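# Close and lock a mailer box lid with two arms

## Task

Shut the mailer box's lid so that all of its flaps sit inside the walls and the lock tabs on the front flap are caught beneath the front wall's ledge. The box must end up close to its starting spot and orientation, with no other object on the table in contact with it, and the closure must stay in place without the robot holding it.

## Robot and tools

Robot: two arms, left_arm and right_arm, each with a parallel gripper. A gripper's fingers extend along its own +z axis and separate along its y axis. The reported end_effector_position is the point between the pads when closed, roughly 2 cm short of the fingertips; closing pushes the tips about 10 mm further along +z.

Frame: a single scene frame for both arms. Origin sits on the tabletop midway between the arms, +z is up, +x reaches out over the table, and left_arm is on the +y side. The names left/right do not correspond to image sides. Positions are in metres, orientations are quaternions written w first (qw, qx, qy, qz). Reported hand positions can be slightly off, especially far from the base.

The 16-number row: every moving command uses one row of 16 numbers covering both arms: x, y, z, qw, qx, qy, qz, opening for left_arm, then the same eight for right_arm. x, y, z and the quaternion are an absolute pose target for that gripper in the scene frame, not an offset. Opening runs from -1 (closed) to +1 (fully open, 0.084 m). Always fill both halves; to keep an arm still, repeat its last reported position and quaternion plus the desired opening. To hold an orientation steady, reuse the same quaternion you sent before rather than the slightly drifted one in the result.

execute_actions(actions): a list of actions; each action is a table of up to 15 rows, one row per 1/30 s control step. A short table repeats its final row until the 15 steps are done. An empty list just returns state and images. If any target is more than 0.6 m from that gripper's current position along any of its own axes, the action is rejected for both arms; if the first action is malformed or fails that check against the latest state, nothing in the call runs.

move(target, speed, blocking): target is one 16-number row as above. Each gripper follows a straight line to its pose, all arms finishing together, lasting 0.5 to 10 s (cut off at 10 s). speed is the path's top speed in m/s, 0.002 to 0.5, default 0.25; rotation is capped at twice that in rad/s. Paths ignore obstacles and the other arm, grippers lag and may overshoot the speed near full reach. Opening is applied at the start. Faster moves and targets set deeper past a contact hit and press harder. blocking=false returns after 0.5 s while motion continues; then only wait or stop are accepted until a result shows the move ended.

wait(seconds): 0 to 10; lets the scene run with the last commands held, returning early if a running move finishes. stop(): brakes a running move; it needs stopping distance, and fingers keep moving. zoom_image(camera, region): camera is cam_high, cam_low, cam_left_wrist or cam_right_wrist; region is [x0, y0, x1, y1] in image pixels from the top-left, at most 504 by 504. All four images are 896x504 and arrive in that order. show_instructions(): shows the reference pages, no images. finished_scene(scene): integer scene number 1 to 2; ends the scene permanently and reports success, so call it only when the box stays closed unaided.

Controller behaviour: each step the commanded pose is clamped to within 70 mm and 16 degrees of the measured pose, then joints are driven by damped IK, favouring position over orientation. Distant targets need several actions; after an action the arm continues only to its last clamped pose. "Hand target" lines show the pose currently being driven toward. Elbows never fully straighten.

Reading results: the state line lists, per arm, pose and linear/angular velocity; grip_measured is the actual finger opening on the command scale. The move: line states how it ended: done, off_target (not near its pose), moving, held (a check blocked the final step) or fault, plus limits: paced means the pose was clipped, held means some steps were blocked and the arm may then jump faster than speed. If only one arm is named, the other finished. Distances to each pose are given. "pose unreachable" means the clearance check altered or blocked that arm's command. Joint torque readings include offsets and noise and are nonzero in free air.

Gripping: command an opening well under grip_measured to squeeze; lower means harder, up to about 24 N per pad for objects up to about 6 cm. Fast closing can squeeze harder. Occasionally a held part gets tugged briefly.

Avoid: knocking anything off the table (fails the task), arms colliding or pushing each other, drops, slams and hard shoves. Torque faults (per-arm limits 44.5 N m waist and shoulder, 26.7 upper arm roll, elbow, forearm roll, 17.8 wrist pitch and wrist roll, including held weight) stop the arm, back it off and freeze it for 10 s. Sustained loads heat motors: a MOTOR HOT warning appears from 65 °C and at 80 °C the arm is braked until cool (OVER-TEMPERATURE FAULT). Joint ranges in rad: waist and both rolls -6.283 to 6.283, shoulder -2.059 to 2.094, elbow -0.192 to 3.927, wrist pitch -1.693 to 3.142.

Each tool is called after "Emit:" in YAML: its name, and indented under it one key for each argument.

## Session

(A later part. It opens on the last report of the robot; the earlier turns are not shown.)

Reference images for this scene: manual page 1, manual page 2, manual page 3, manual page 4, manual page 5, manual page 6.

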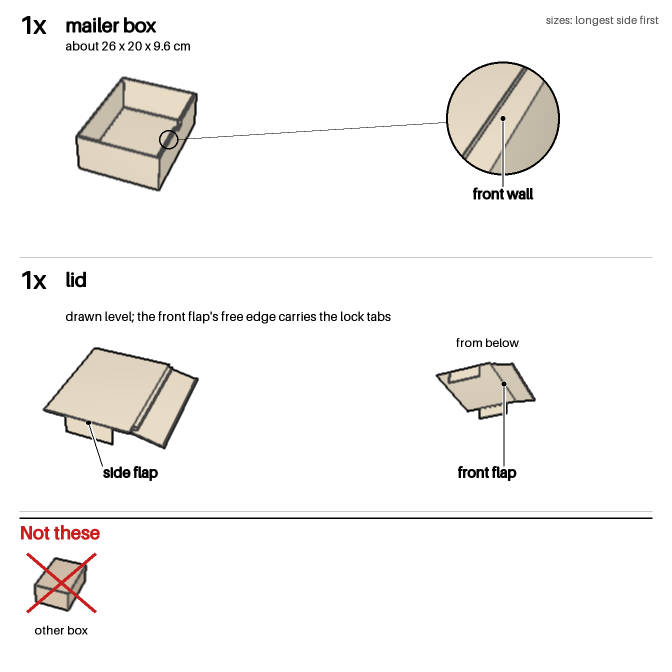

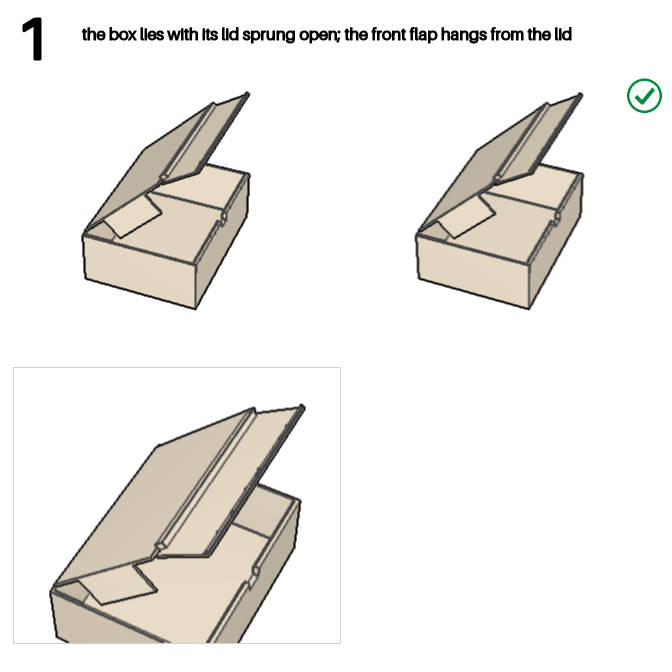

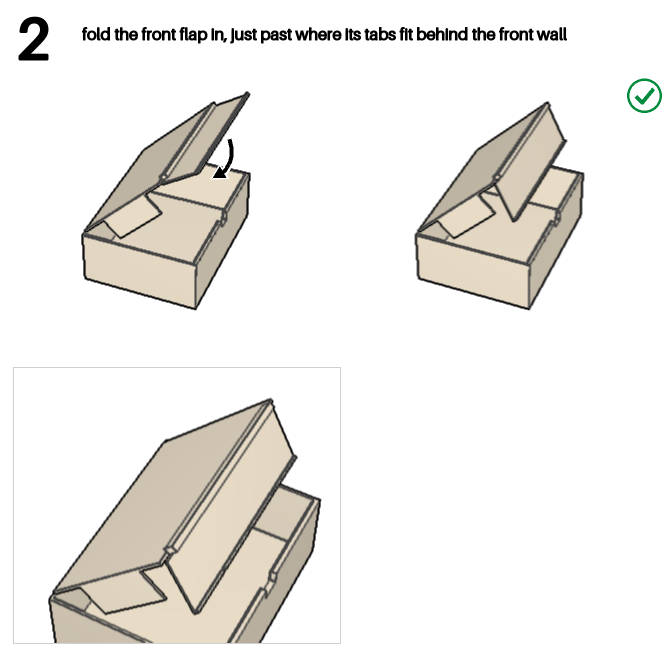

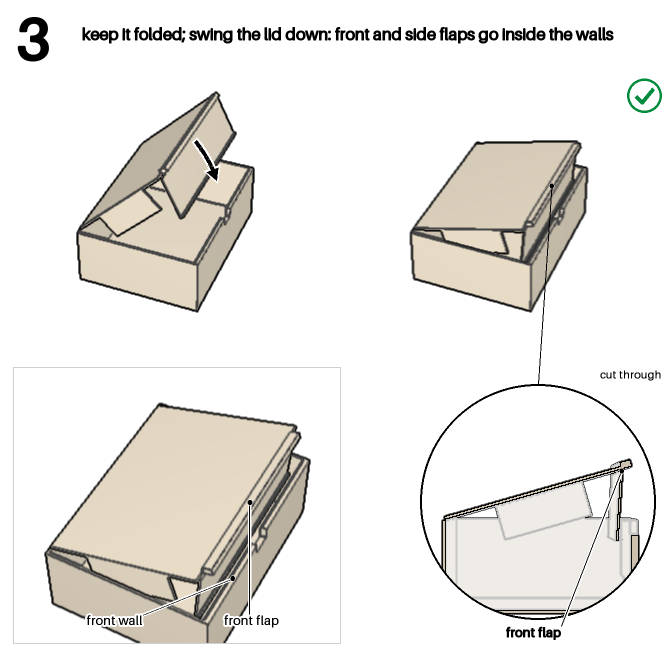

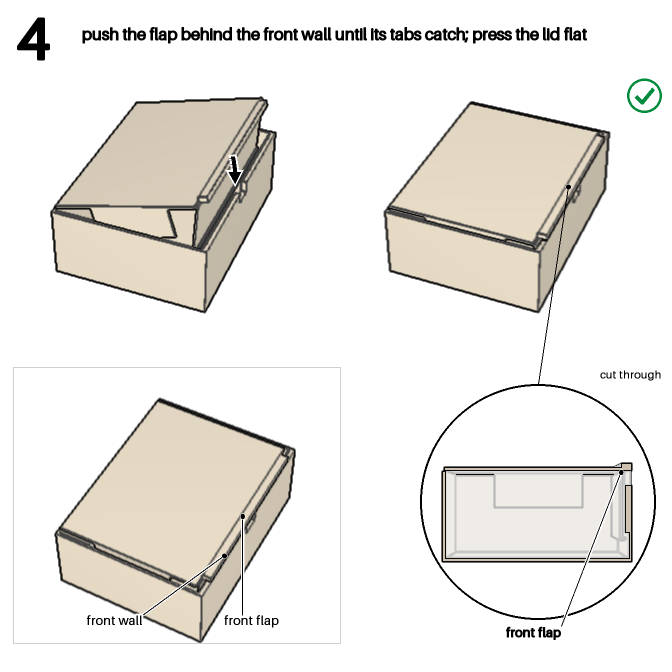

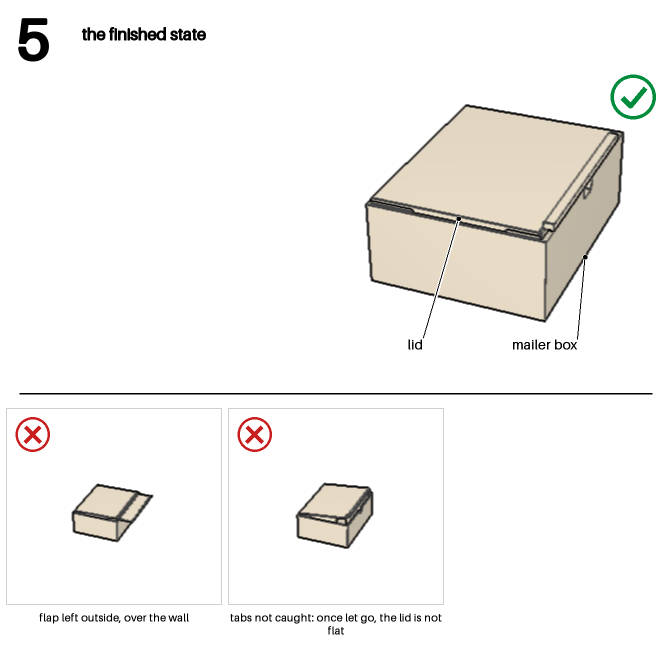

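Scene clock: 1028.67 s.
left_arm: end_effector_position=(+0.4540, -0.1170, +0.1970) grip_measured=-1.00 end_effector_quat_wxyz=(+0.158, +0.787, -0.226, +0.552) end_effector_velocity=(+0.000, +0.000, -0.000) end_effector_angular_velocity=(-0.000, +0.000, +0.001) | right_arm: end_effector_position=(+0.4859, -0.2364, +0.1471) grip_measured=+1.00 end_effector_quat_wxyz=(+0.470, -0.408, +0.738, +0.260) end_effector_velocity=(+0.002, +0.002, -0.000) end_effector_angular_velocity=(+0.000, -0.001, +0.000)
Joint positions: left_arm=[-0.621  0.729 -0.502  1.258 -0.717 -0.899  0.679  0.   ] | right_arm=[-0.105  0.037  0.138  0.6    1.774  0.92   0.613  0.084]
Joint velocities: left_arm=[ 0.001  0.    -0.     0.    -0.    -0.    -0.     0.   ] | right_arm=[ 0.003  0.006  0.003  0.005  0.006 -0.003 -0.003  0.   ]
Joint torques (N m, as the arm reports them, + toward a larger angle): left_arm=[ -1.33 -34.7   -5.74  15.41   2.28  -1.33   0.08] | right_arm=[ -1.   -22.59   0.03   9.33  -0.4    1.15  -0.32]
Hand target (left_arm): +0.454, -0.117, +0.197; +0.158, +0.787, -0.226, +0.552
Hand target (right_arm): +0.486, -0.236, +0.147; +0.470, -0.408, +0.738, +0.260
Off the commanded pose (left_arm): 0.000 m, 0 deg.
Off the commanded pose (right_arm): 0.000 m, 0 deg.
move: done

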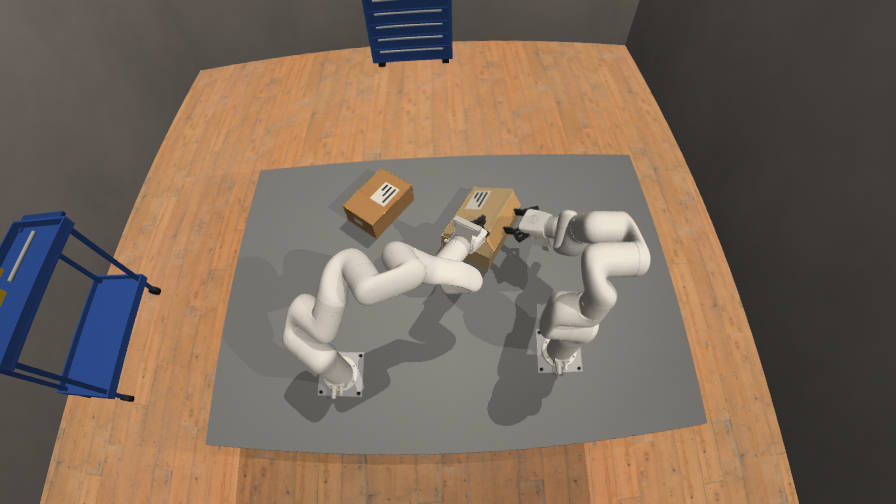

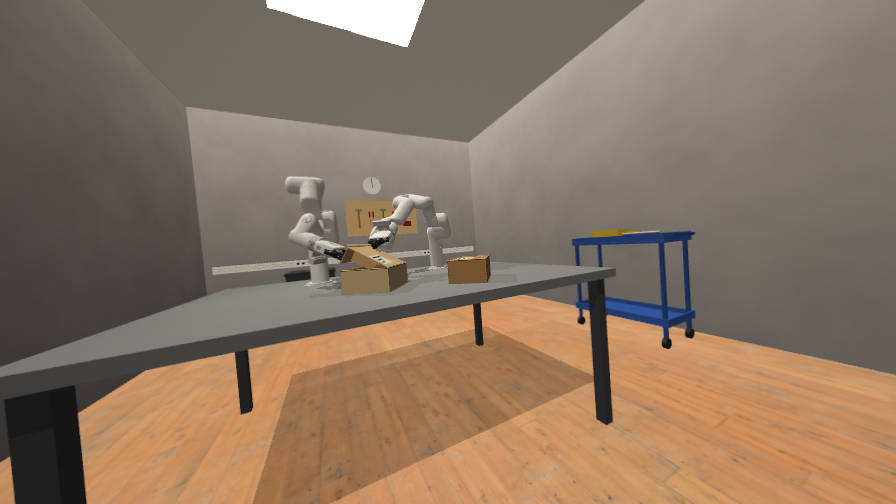

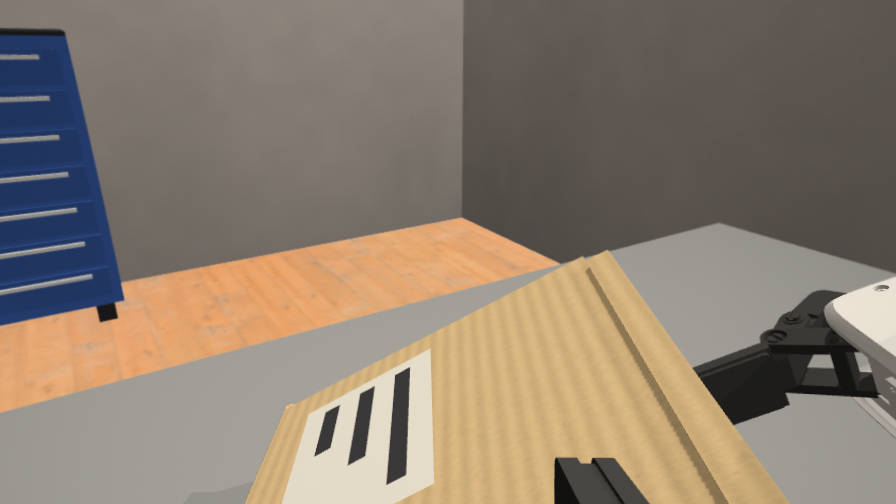

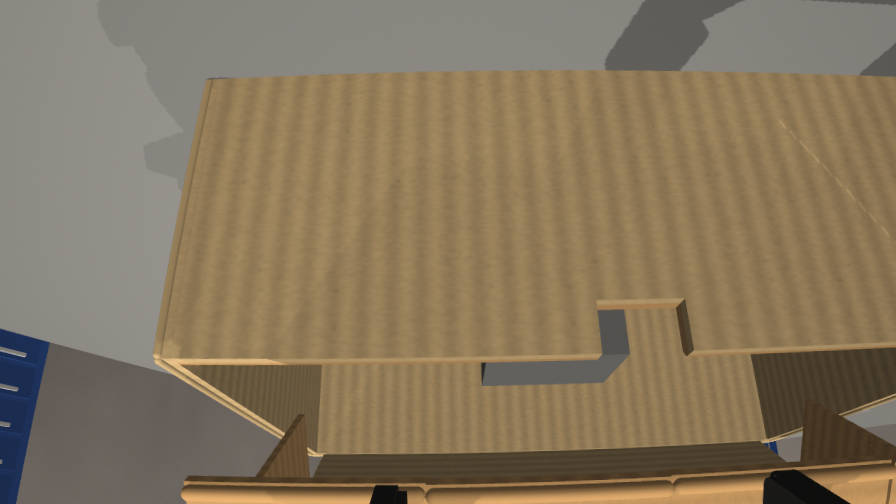

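Emit:
move:
  target: [0.451,-0.123,0.180,0.158,0.787,-0.226,0.552,-1,0.4985,-0.217,0.137,-0.470,0.408,-0.737,-0.260,1]
  speed: 0.05

Emit:
move:
  target: [0.449,-0.125,0.169,0.158,0.787,-0.226,0.552,-1,0.4985,-0.217,0.129,-0.470,0.408,-0.737,-0.260,1]
  speed: 0.05

Emit:
move:
  target: [0.448,-0.127,0.160,0.158,0.787,-0.226,0.552,-1,0.495,-0.223,0.123,-0.470,0.408,-0.737,-0.260,1]
  speed: 0.05

Emit:
move:
  target: [0.448,-0.127,0.157,0.158,0.787,-0.226,0.552,-1,0.470,-0.263,0.135,-0.470,0.408,-0.737,-0.260,1]
  speed: 0.12

Scene clock: 1055.07 s.
left_arm: end_effector_position=(+0.4510, -0.1229, +0.1803) grip_measured=-1.00 end_effector_quat_wxyz=(+0.158, +0.787, -0.226, +0.552) end_effector_velocity=(-0.001, -0.001, -0.001) end_effector_angular_velocity=(-0.000, +0.001, -0.001) | right_arm: end_effector_position=(+0.4984, -0.2175, +0.1371) grip_measured=+1.00 end_effector_quat_wxyz=(+0.470, -0.408, +0.738, +0.260) end_effector_velocity=(+0.002, +0.001, -0.001) end_effector_angular_velocity=(-0.001, -0.002, +0.000)
Joint positions: left_arm=[-0.638  0.779 -0.497  1.281 -0.699 -0.927  0.668  0.   ] | right_arm=[-0.074  0.102  0.166  0.648  1.838  0.885  0.58   0.084]
Joint velocities: left_arm=[-0.002  0.004  0.     0.002  0.001 -0.001 -0.001  0.   ] | right_arm=[ 0.003  0.006  0.002  0.006  0.005 -0.004 -0.004  0.   ]
Joint torques (N m, as the arm reports them, + toward a larger angle): left_arm=[ -1.03 -35.36  -6.04  14.94   2.21  -1.36   0.02] | right_arm=[ -0.05 -23.8    2.19   9.31  -0.44   1.45  -0.37]
Hand target (left_arm): +0.451, -0.123, +0.180; +0.158, +0.787, -0.226, +0.552
Hand target (right_arm): +0.499, -0.217, +0.137; +0.470, -0.408, +0.738, +0.260
Off the commanded pose (left_arm): 0.000 m, 0 deg.
Off the commanded pose (right_arm): 0.001 m, 0 deg.
move: done

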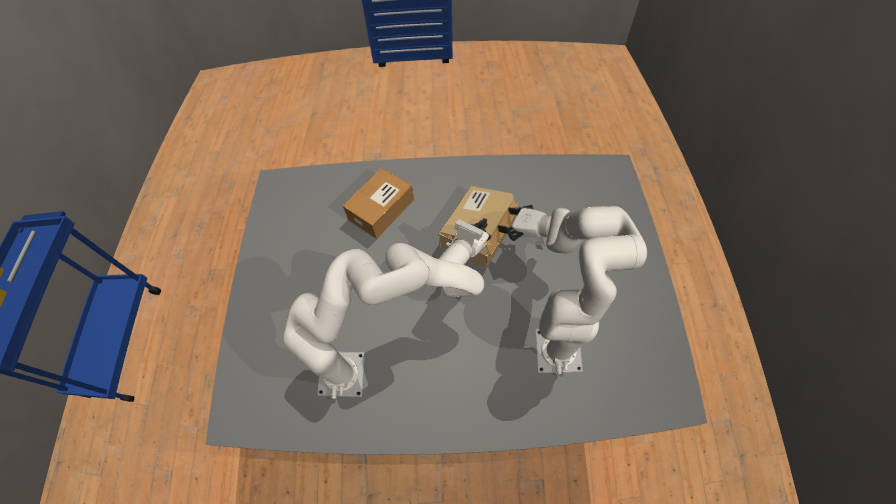

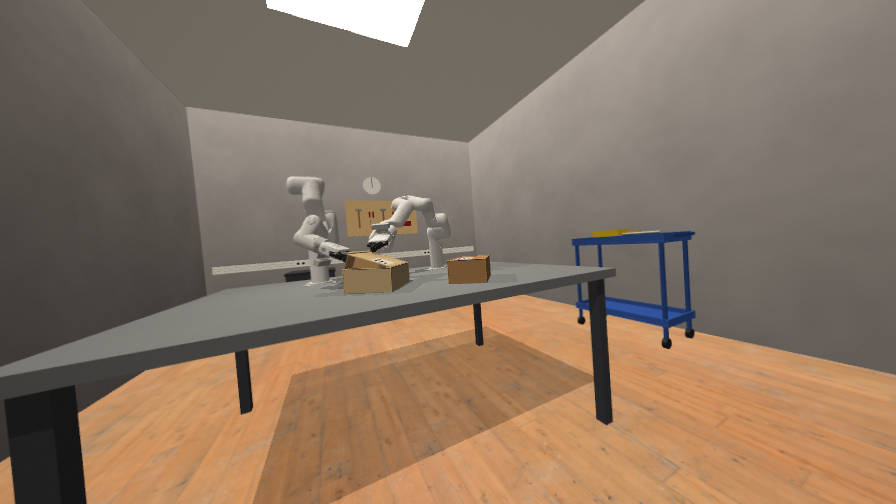

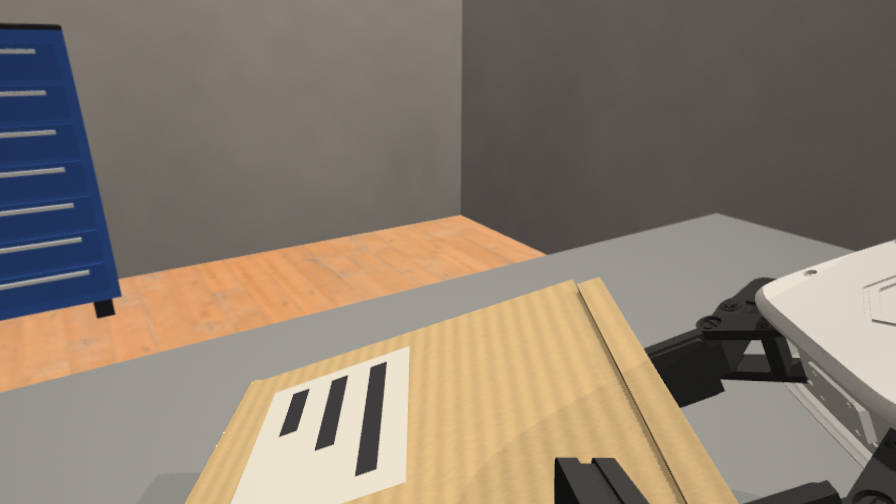

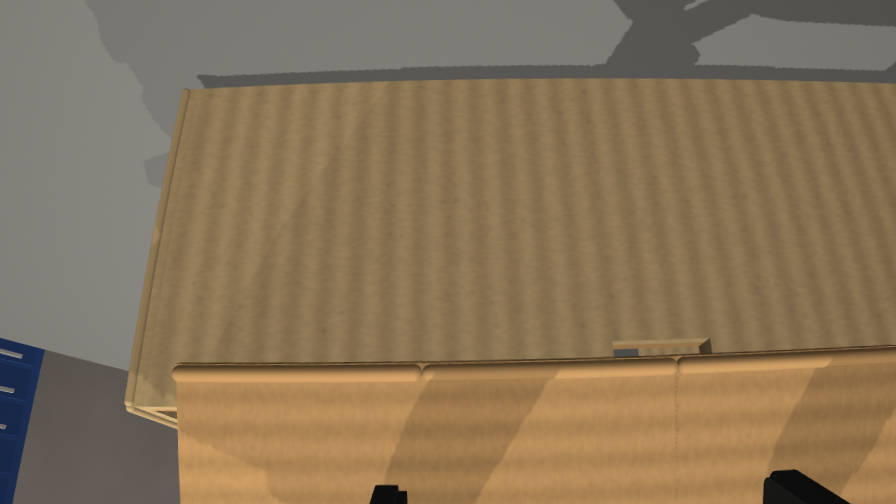

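Scene clock: 1055.83 s.
left_arm: end_effector_position=(+0.4490, -0.1249, +0.1693) grip_measured=-1.00 end_effector_quat_wxyz=(+0.158, +0.787, -0.226, +0.552) end_effector_velocity=(+0.001, +0.000, -0.001) end_effector_angular_velocity=(-0.002, -0.000, +0.003) | right_arm: end_effector_position=(+0.4985, -0.2170, +0.1292) grip_measured=+1.00 end_effector_quat_wxyz=(+0.470, -0.408, +0.738, +0.260) end_effector_velocity=(+0.001, +0.000, -0.001) end_effector_angular_velocity=(-0.001, -0.002, +0.001)
Joint positions: left_arm=[-0.646  0.809 -0.493  1.289 -0.684 -0.945  0.656  0.   ] | right_arm=[-0.074  0.127  0.166  0.652  1.852  0.887  0.553  0.084]
Joint velocities: left_arm=[ 0.     0.006  0.001  0.004  0.002 -0.003 -0.003  0.   ] | right_arm=[ 0.002  0.005 -0.001  0.002  0.003 -0.    -0.006  0.   ]
Joint torques (N m, as the arm reports them, + toward a larger angle): left_arm=[ -1.08 -35.82  -6.16  14.51   2.31  -1.33   0.12] | right_arm=[  0.06 -24.     2.26   9.23  -0.59   1.46  -0.4 ]
Hand target (left_arm): +0.449, -0.125, +0.169; +0.158, +0.787, -0.226, +0.552
Hand target (right_arm): +0.498, -0.217, +0.129; +0.470, -0.408, +0.738, +0.260
Off the commanded pose (left_arm): 0.000 m, 0 deg.
Off the commanded pose (right_arm): 0.000 m, 0 deg.
move: done

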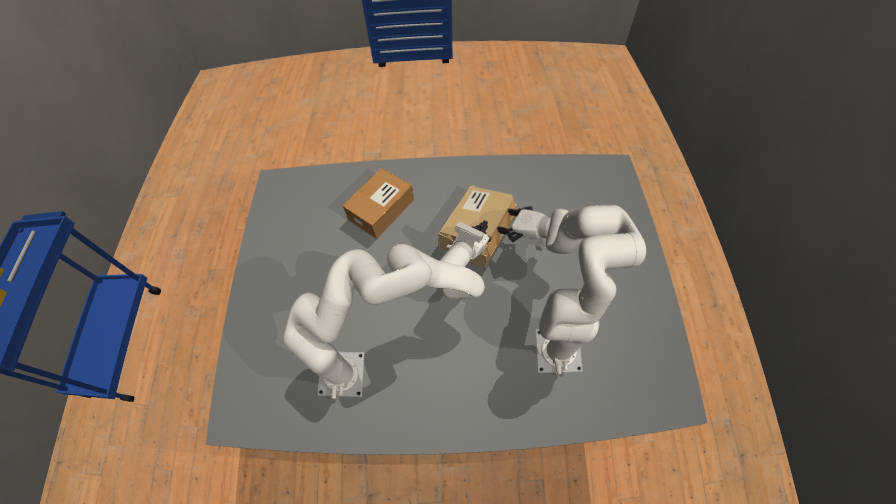

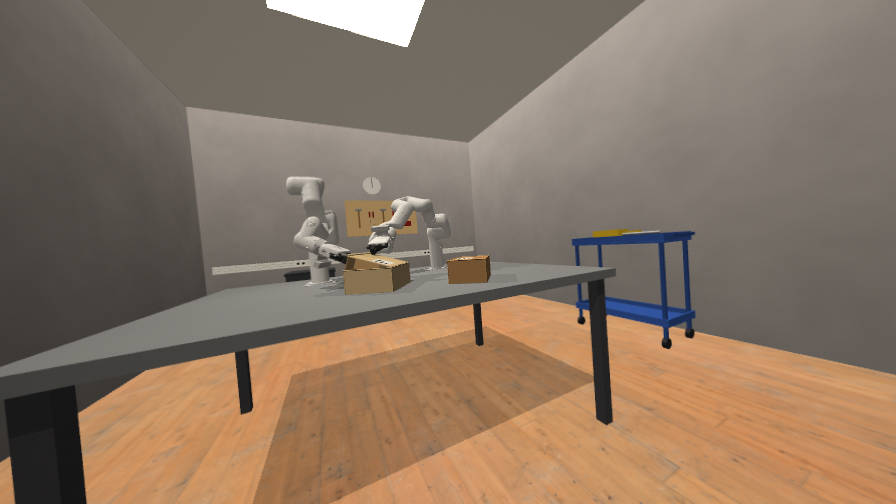

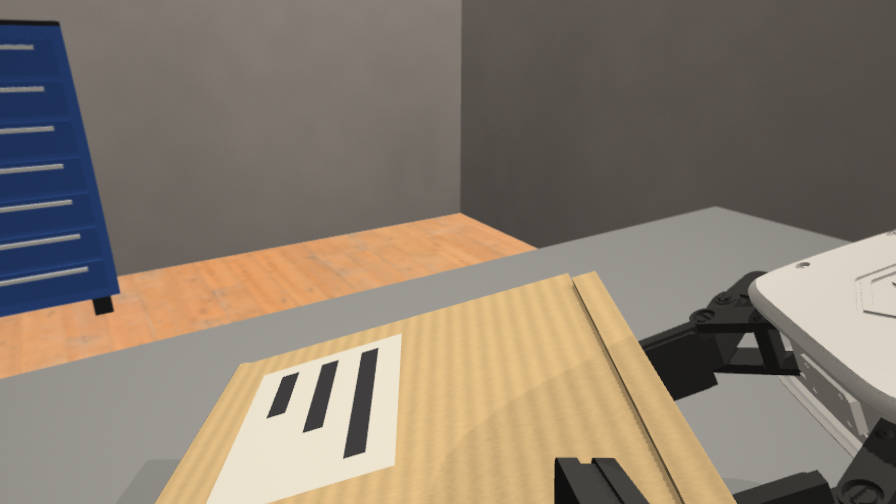

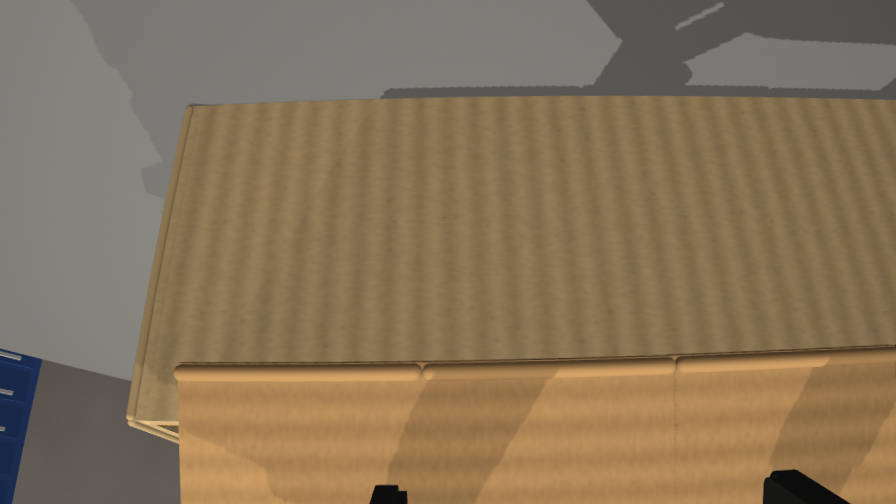

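Scene clock: 1056.60 s.
left_arm: end_effector_position=(+0.4480, -0.1269, +0.1602) grip_measured=-1.00 end_effector_quat_wxyz=(+0.158, +0.787, -0.226, +0.552) end_effector_velocity=(+0.001, -0.000, -0.001) end_effector_angular_velocity=(-0.002, -0.001, +0.002) | right_arm: end_effector_position=(+0.4951, -0.2227, +0.1232) grip_measured=+1.00 end_effector_quat_wxyz=(+0.470, -0.408, +0.738, +0.260) end_effector_velocity=(-0.000, -0.002, -0.001) end_effector_angular_velocity=(+0.001, -0.001, -0.001)
Joint positions: left_arm=[-0.652  0.834 -0.49   1.3   -0.672 -0.957  0.648  0.   ] | right_arm=[-0.084  0.136  0.157  0.642  1.848  0.902  0.534  0.084]
Joint velocities: left_arm=[-0.     0.005  0.001  0.004  0.003 -0.003 -0.002  0.   ] | right_arm=[-0.002  0.001 -0.003 -0.002 -0.     0.003 -0.004 -0.   ]
Joint torques (N m, as the arm reports them, + toward a larger angle): left_arm=[ -1.08 -36.29  -6.27  14.44   2.26  -1.38   0.2 ] | right_arm=[ -1.02 -24.54   0.33   9.01  -0.43   1.22  -0.46]
Hand target (left_arm): +0.448, -0.127, +0.160; +0.158, +0.787, -0.226, +0.552
Hand target (right_arm): +0.495, -0.223, +0.123; +0.470, -0.408, +0.738, +0.260
Off the commanded pose (left_arm): 0.000 m, 0 deg.
Off the commanded pose (right_arm): 0.000 m, 0 deg.
move: done

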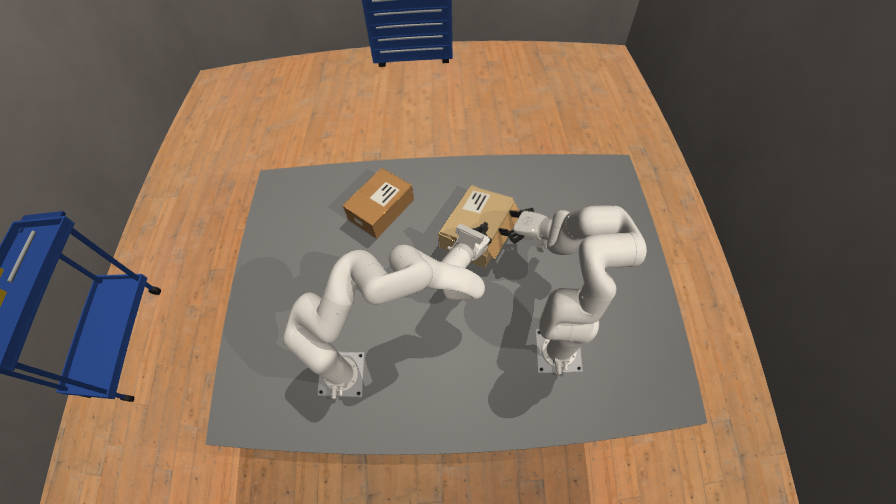

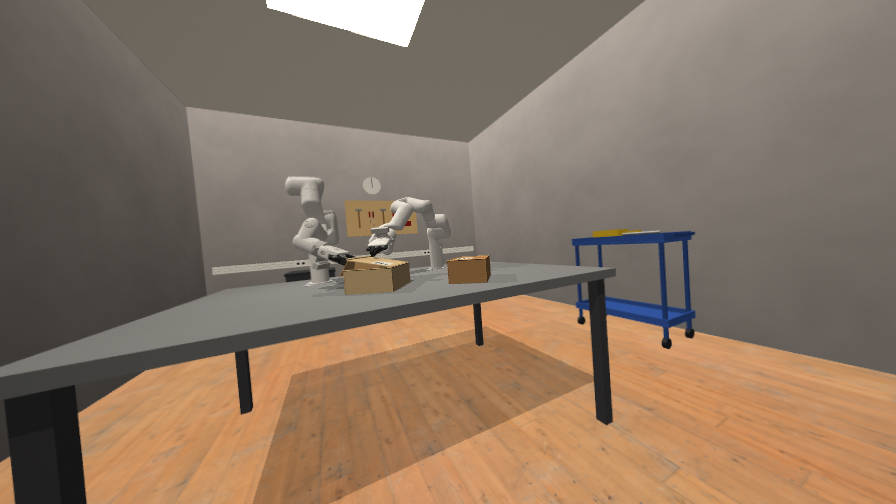

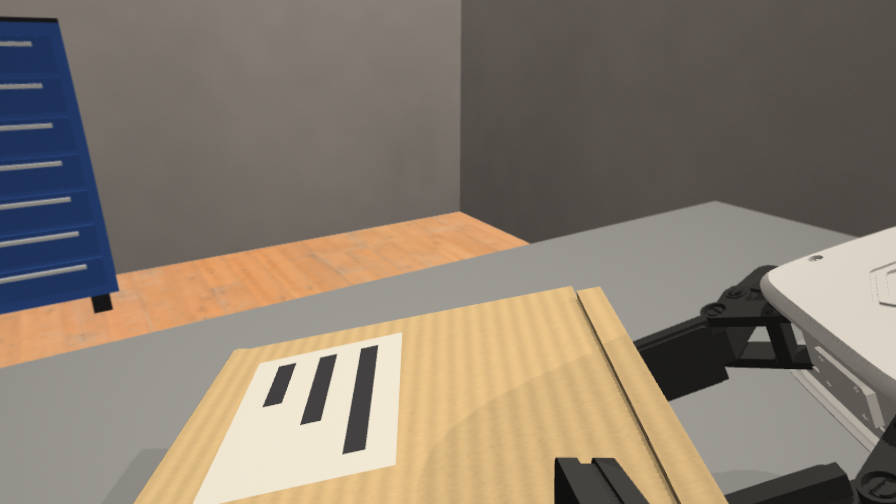

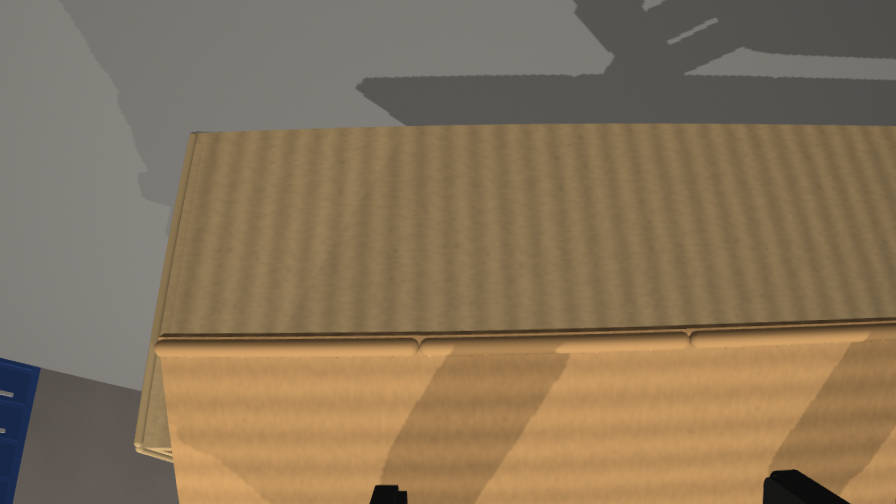

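Scene clock: 1057.57 s.
left_arm: end_effector_position=(+0.4480, -0.1270, +0.1570) grip_measured=-1.00 end_effector_quat_wxyz=(+0.158, +0.787, -0.226, +0.552) end_effector_velocity=(+0.000, +0.000, +0.001) end_effector_angular_velocity=(-0.001, -0.002, +0.001) | right_arm: end_effector_position=(+0.4700, -0.2625, +0.1349) grip_measured=+1.00 end_effector_quat_wxyz=(+0.471, -0.408, +0.738, +0.260) end_effector_velocity=(-0.000, -0.003, +0.001) end_effector_angular_velocity=(+0.000, -0.001, -0.005)
Joint positions: left_arm=[-0.653  0.843 -0.489  1.302 -0.666 -0.962  0.644  0.   ] | right_arm=[-0.153  0.037  0.094  0.556  1.721  0.977  0.571  0.084]
Joint velocities: left_arm=[ 0.    -0.     0.     0.     0.    -0.002 -0.     0.   ] | right_arm=[-0.006 -0.005 -0.004 -0.003 -0.005  0.003  0.002 -0.   ]
Joint torques (N m, as the arm reports them, + toward a larger angle): left_arm=[ -0.99 -36.25  -6.38  14.22   2.24  -1.37   0.18] | right_arm=[ -1.28 -22.21  -0.07   8.9   -0.48   1.16  -0.44]
Hand target (left_arm): +0.448, -0.127, +0.157; +0.158, +0.787, -0.226, +0.552
Hand target (right_arm): +0.470, -0.263, +0.135; +0.471, -0.408, +0.738, +0.260
Off the commanded pose (left_arm): 0.000 m, 0 deg.
Off the commanded pose (right_arm): 0.001 m, 0 deg.
move: done

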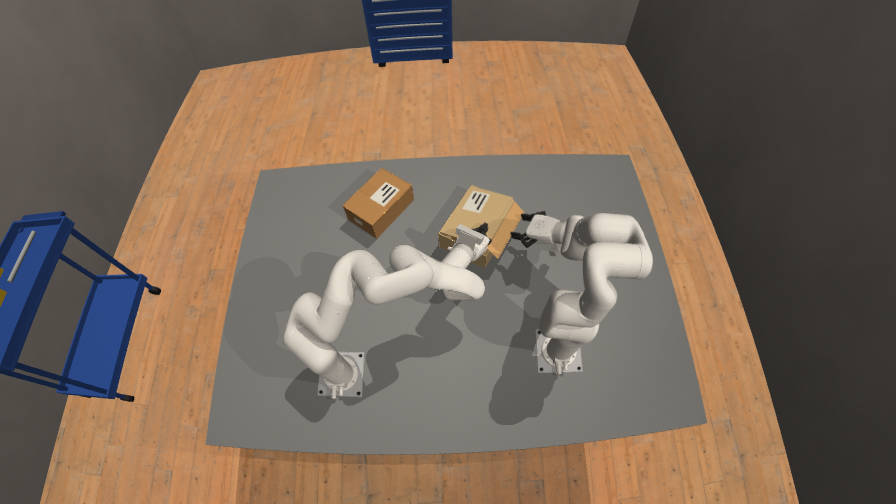

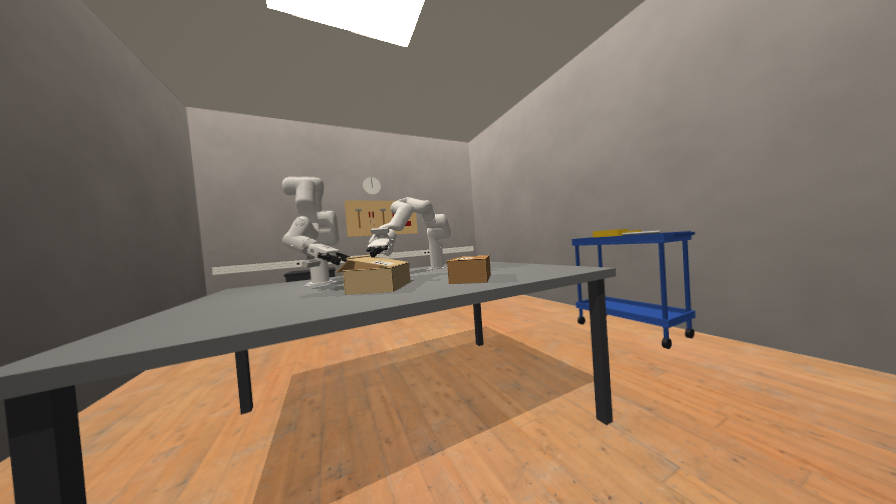

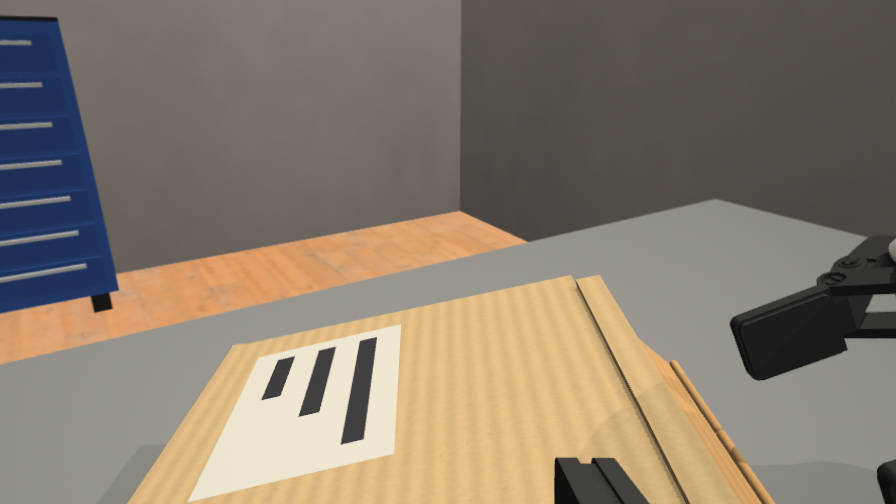

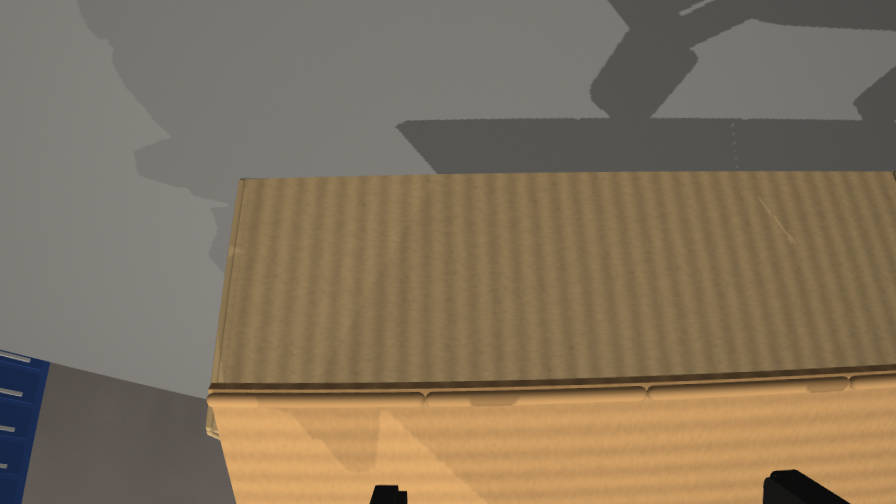

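Emit:
move:
  target: [0.456,-0.113,0.205,0.158,0.787,-0.226,0.552,-1,0.470,-0.263,0.16,-0.470,0.408,-0.737,-0.260,1]
  speed: 0.08

Emit:
zoom_image:
  camera: "cam_high"
  region: [420,170,540,290]

Scene clock: 1065.13 s.
left_arm: end_effector_position=(+0.4560, -0.1132, +0.2043) grip_measured=-1.00 end_effector_quat_wxyz=(+0.158, +0.787, -0.226, +0.552) end_effector_velocity=(+0.001, +0.001, +0.004) end_effector_angular_velocity=(+0.000, -0.000, +0.001) | right_arm: end_effector_position=(+0.4700, -0.2630, +0.1597) grip_measured=+1.00 end_effector_quat_wxyz=(+0.470, -0.408, +0.738, +0.260) end_effector_velocity=(-0.000, +0.000, +0.001) end_effector_angular_velocity=(-0.002, +0.001, +0.002)
Joint positions: left_arm=[-0.61   0.706 -0.505  1.245 -0.723 -0.886  0.683  0.   ] | right_arm=[-0.153 -0.043  0.094  0.547  1.677  0.974  0.656  0.084]
Joint velocities: left_arm=[ 0.002 -0.01  -0.001 -0.003 -0.006  0.005  0.004  0.   ] | right_arm=[ 0.001 -0.005  0.001 -0.    -0.005 -0.001  0.006 -0.   ]
Joint torques (N m, as the arm reports them, + toward a larger angle): left_arm=[ -1.23 -34.28  -5.66  15.48   2.27  -1.37   0.14] | right_arm=[ -1.58 -20.65  -0.23   9.49  -0.28   0.91  -0.42]
Hand target (left_arm): +0.456, -0.113, +0.205; +0.158, +0.787, -0.226, +0.552
Hand target (right_arm): +0.470, -0.263, +0.160; +0.470, -0.408, +0.738, +0.260
Off the commanded pose (left_arm): 0.001 m, 0 deg.
Off the commanded pose (right_arm): 0.000 m, 0 deg.
move: done

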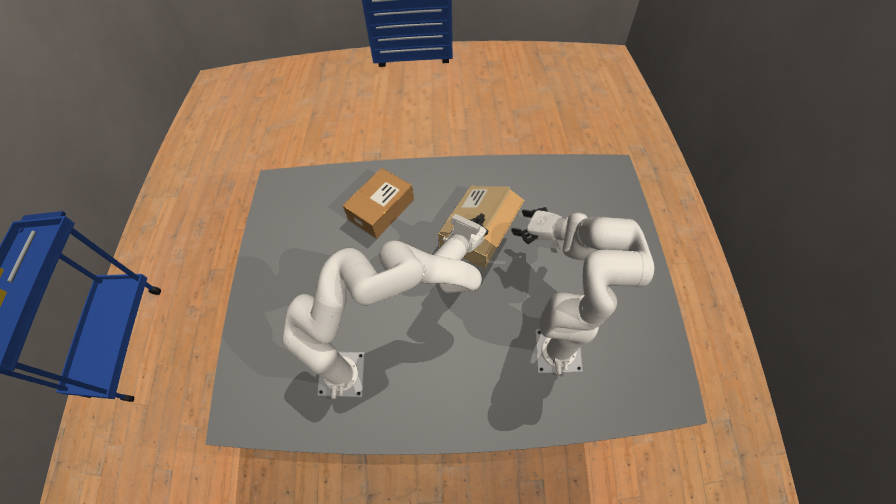

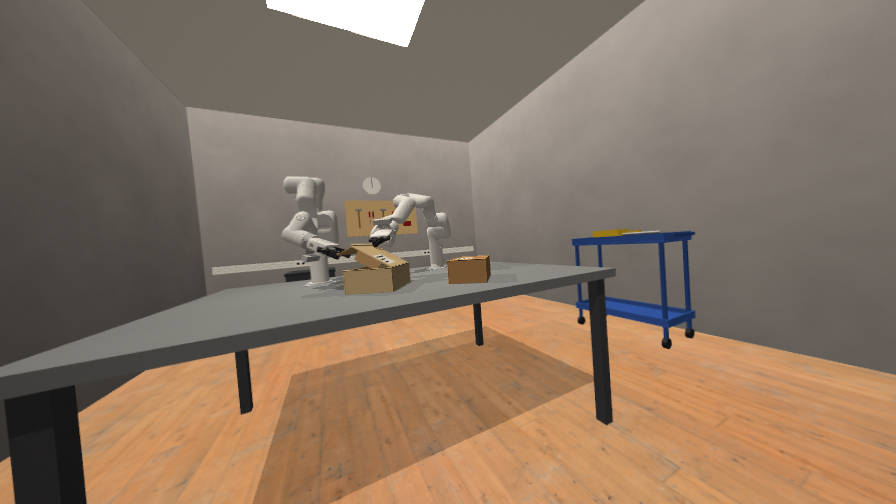

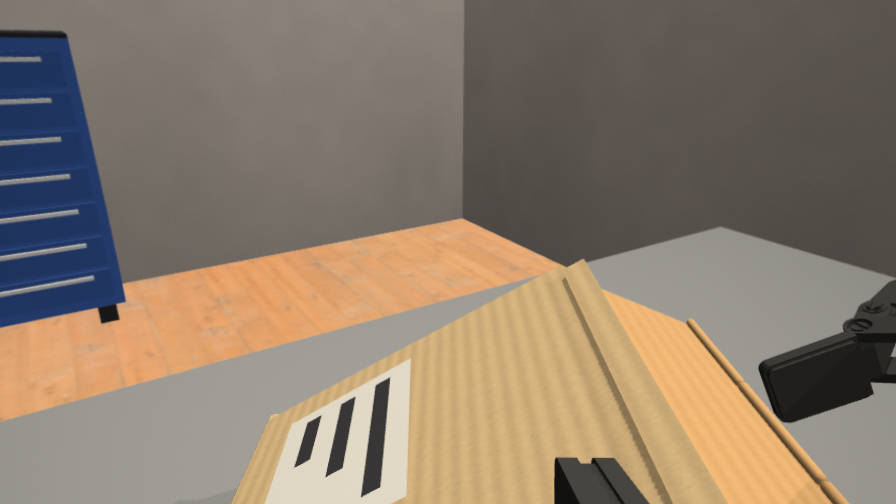

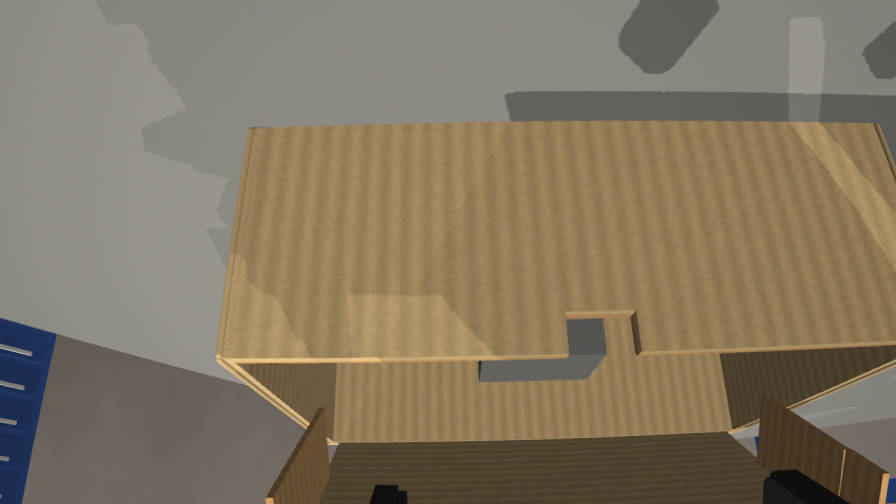

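Region (420, 170, 540, 290) of cam_high's 896x504 image, scaled by 4.200, with more detail than that image has.

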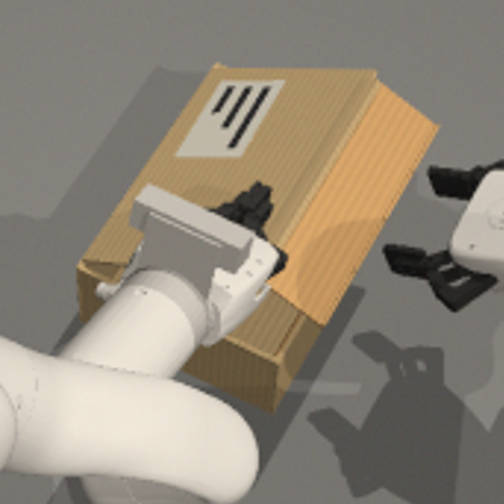

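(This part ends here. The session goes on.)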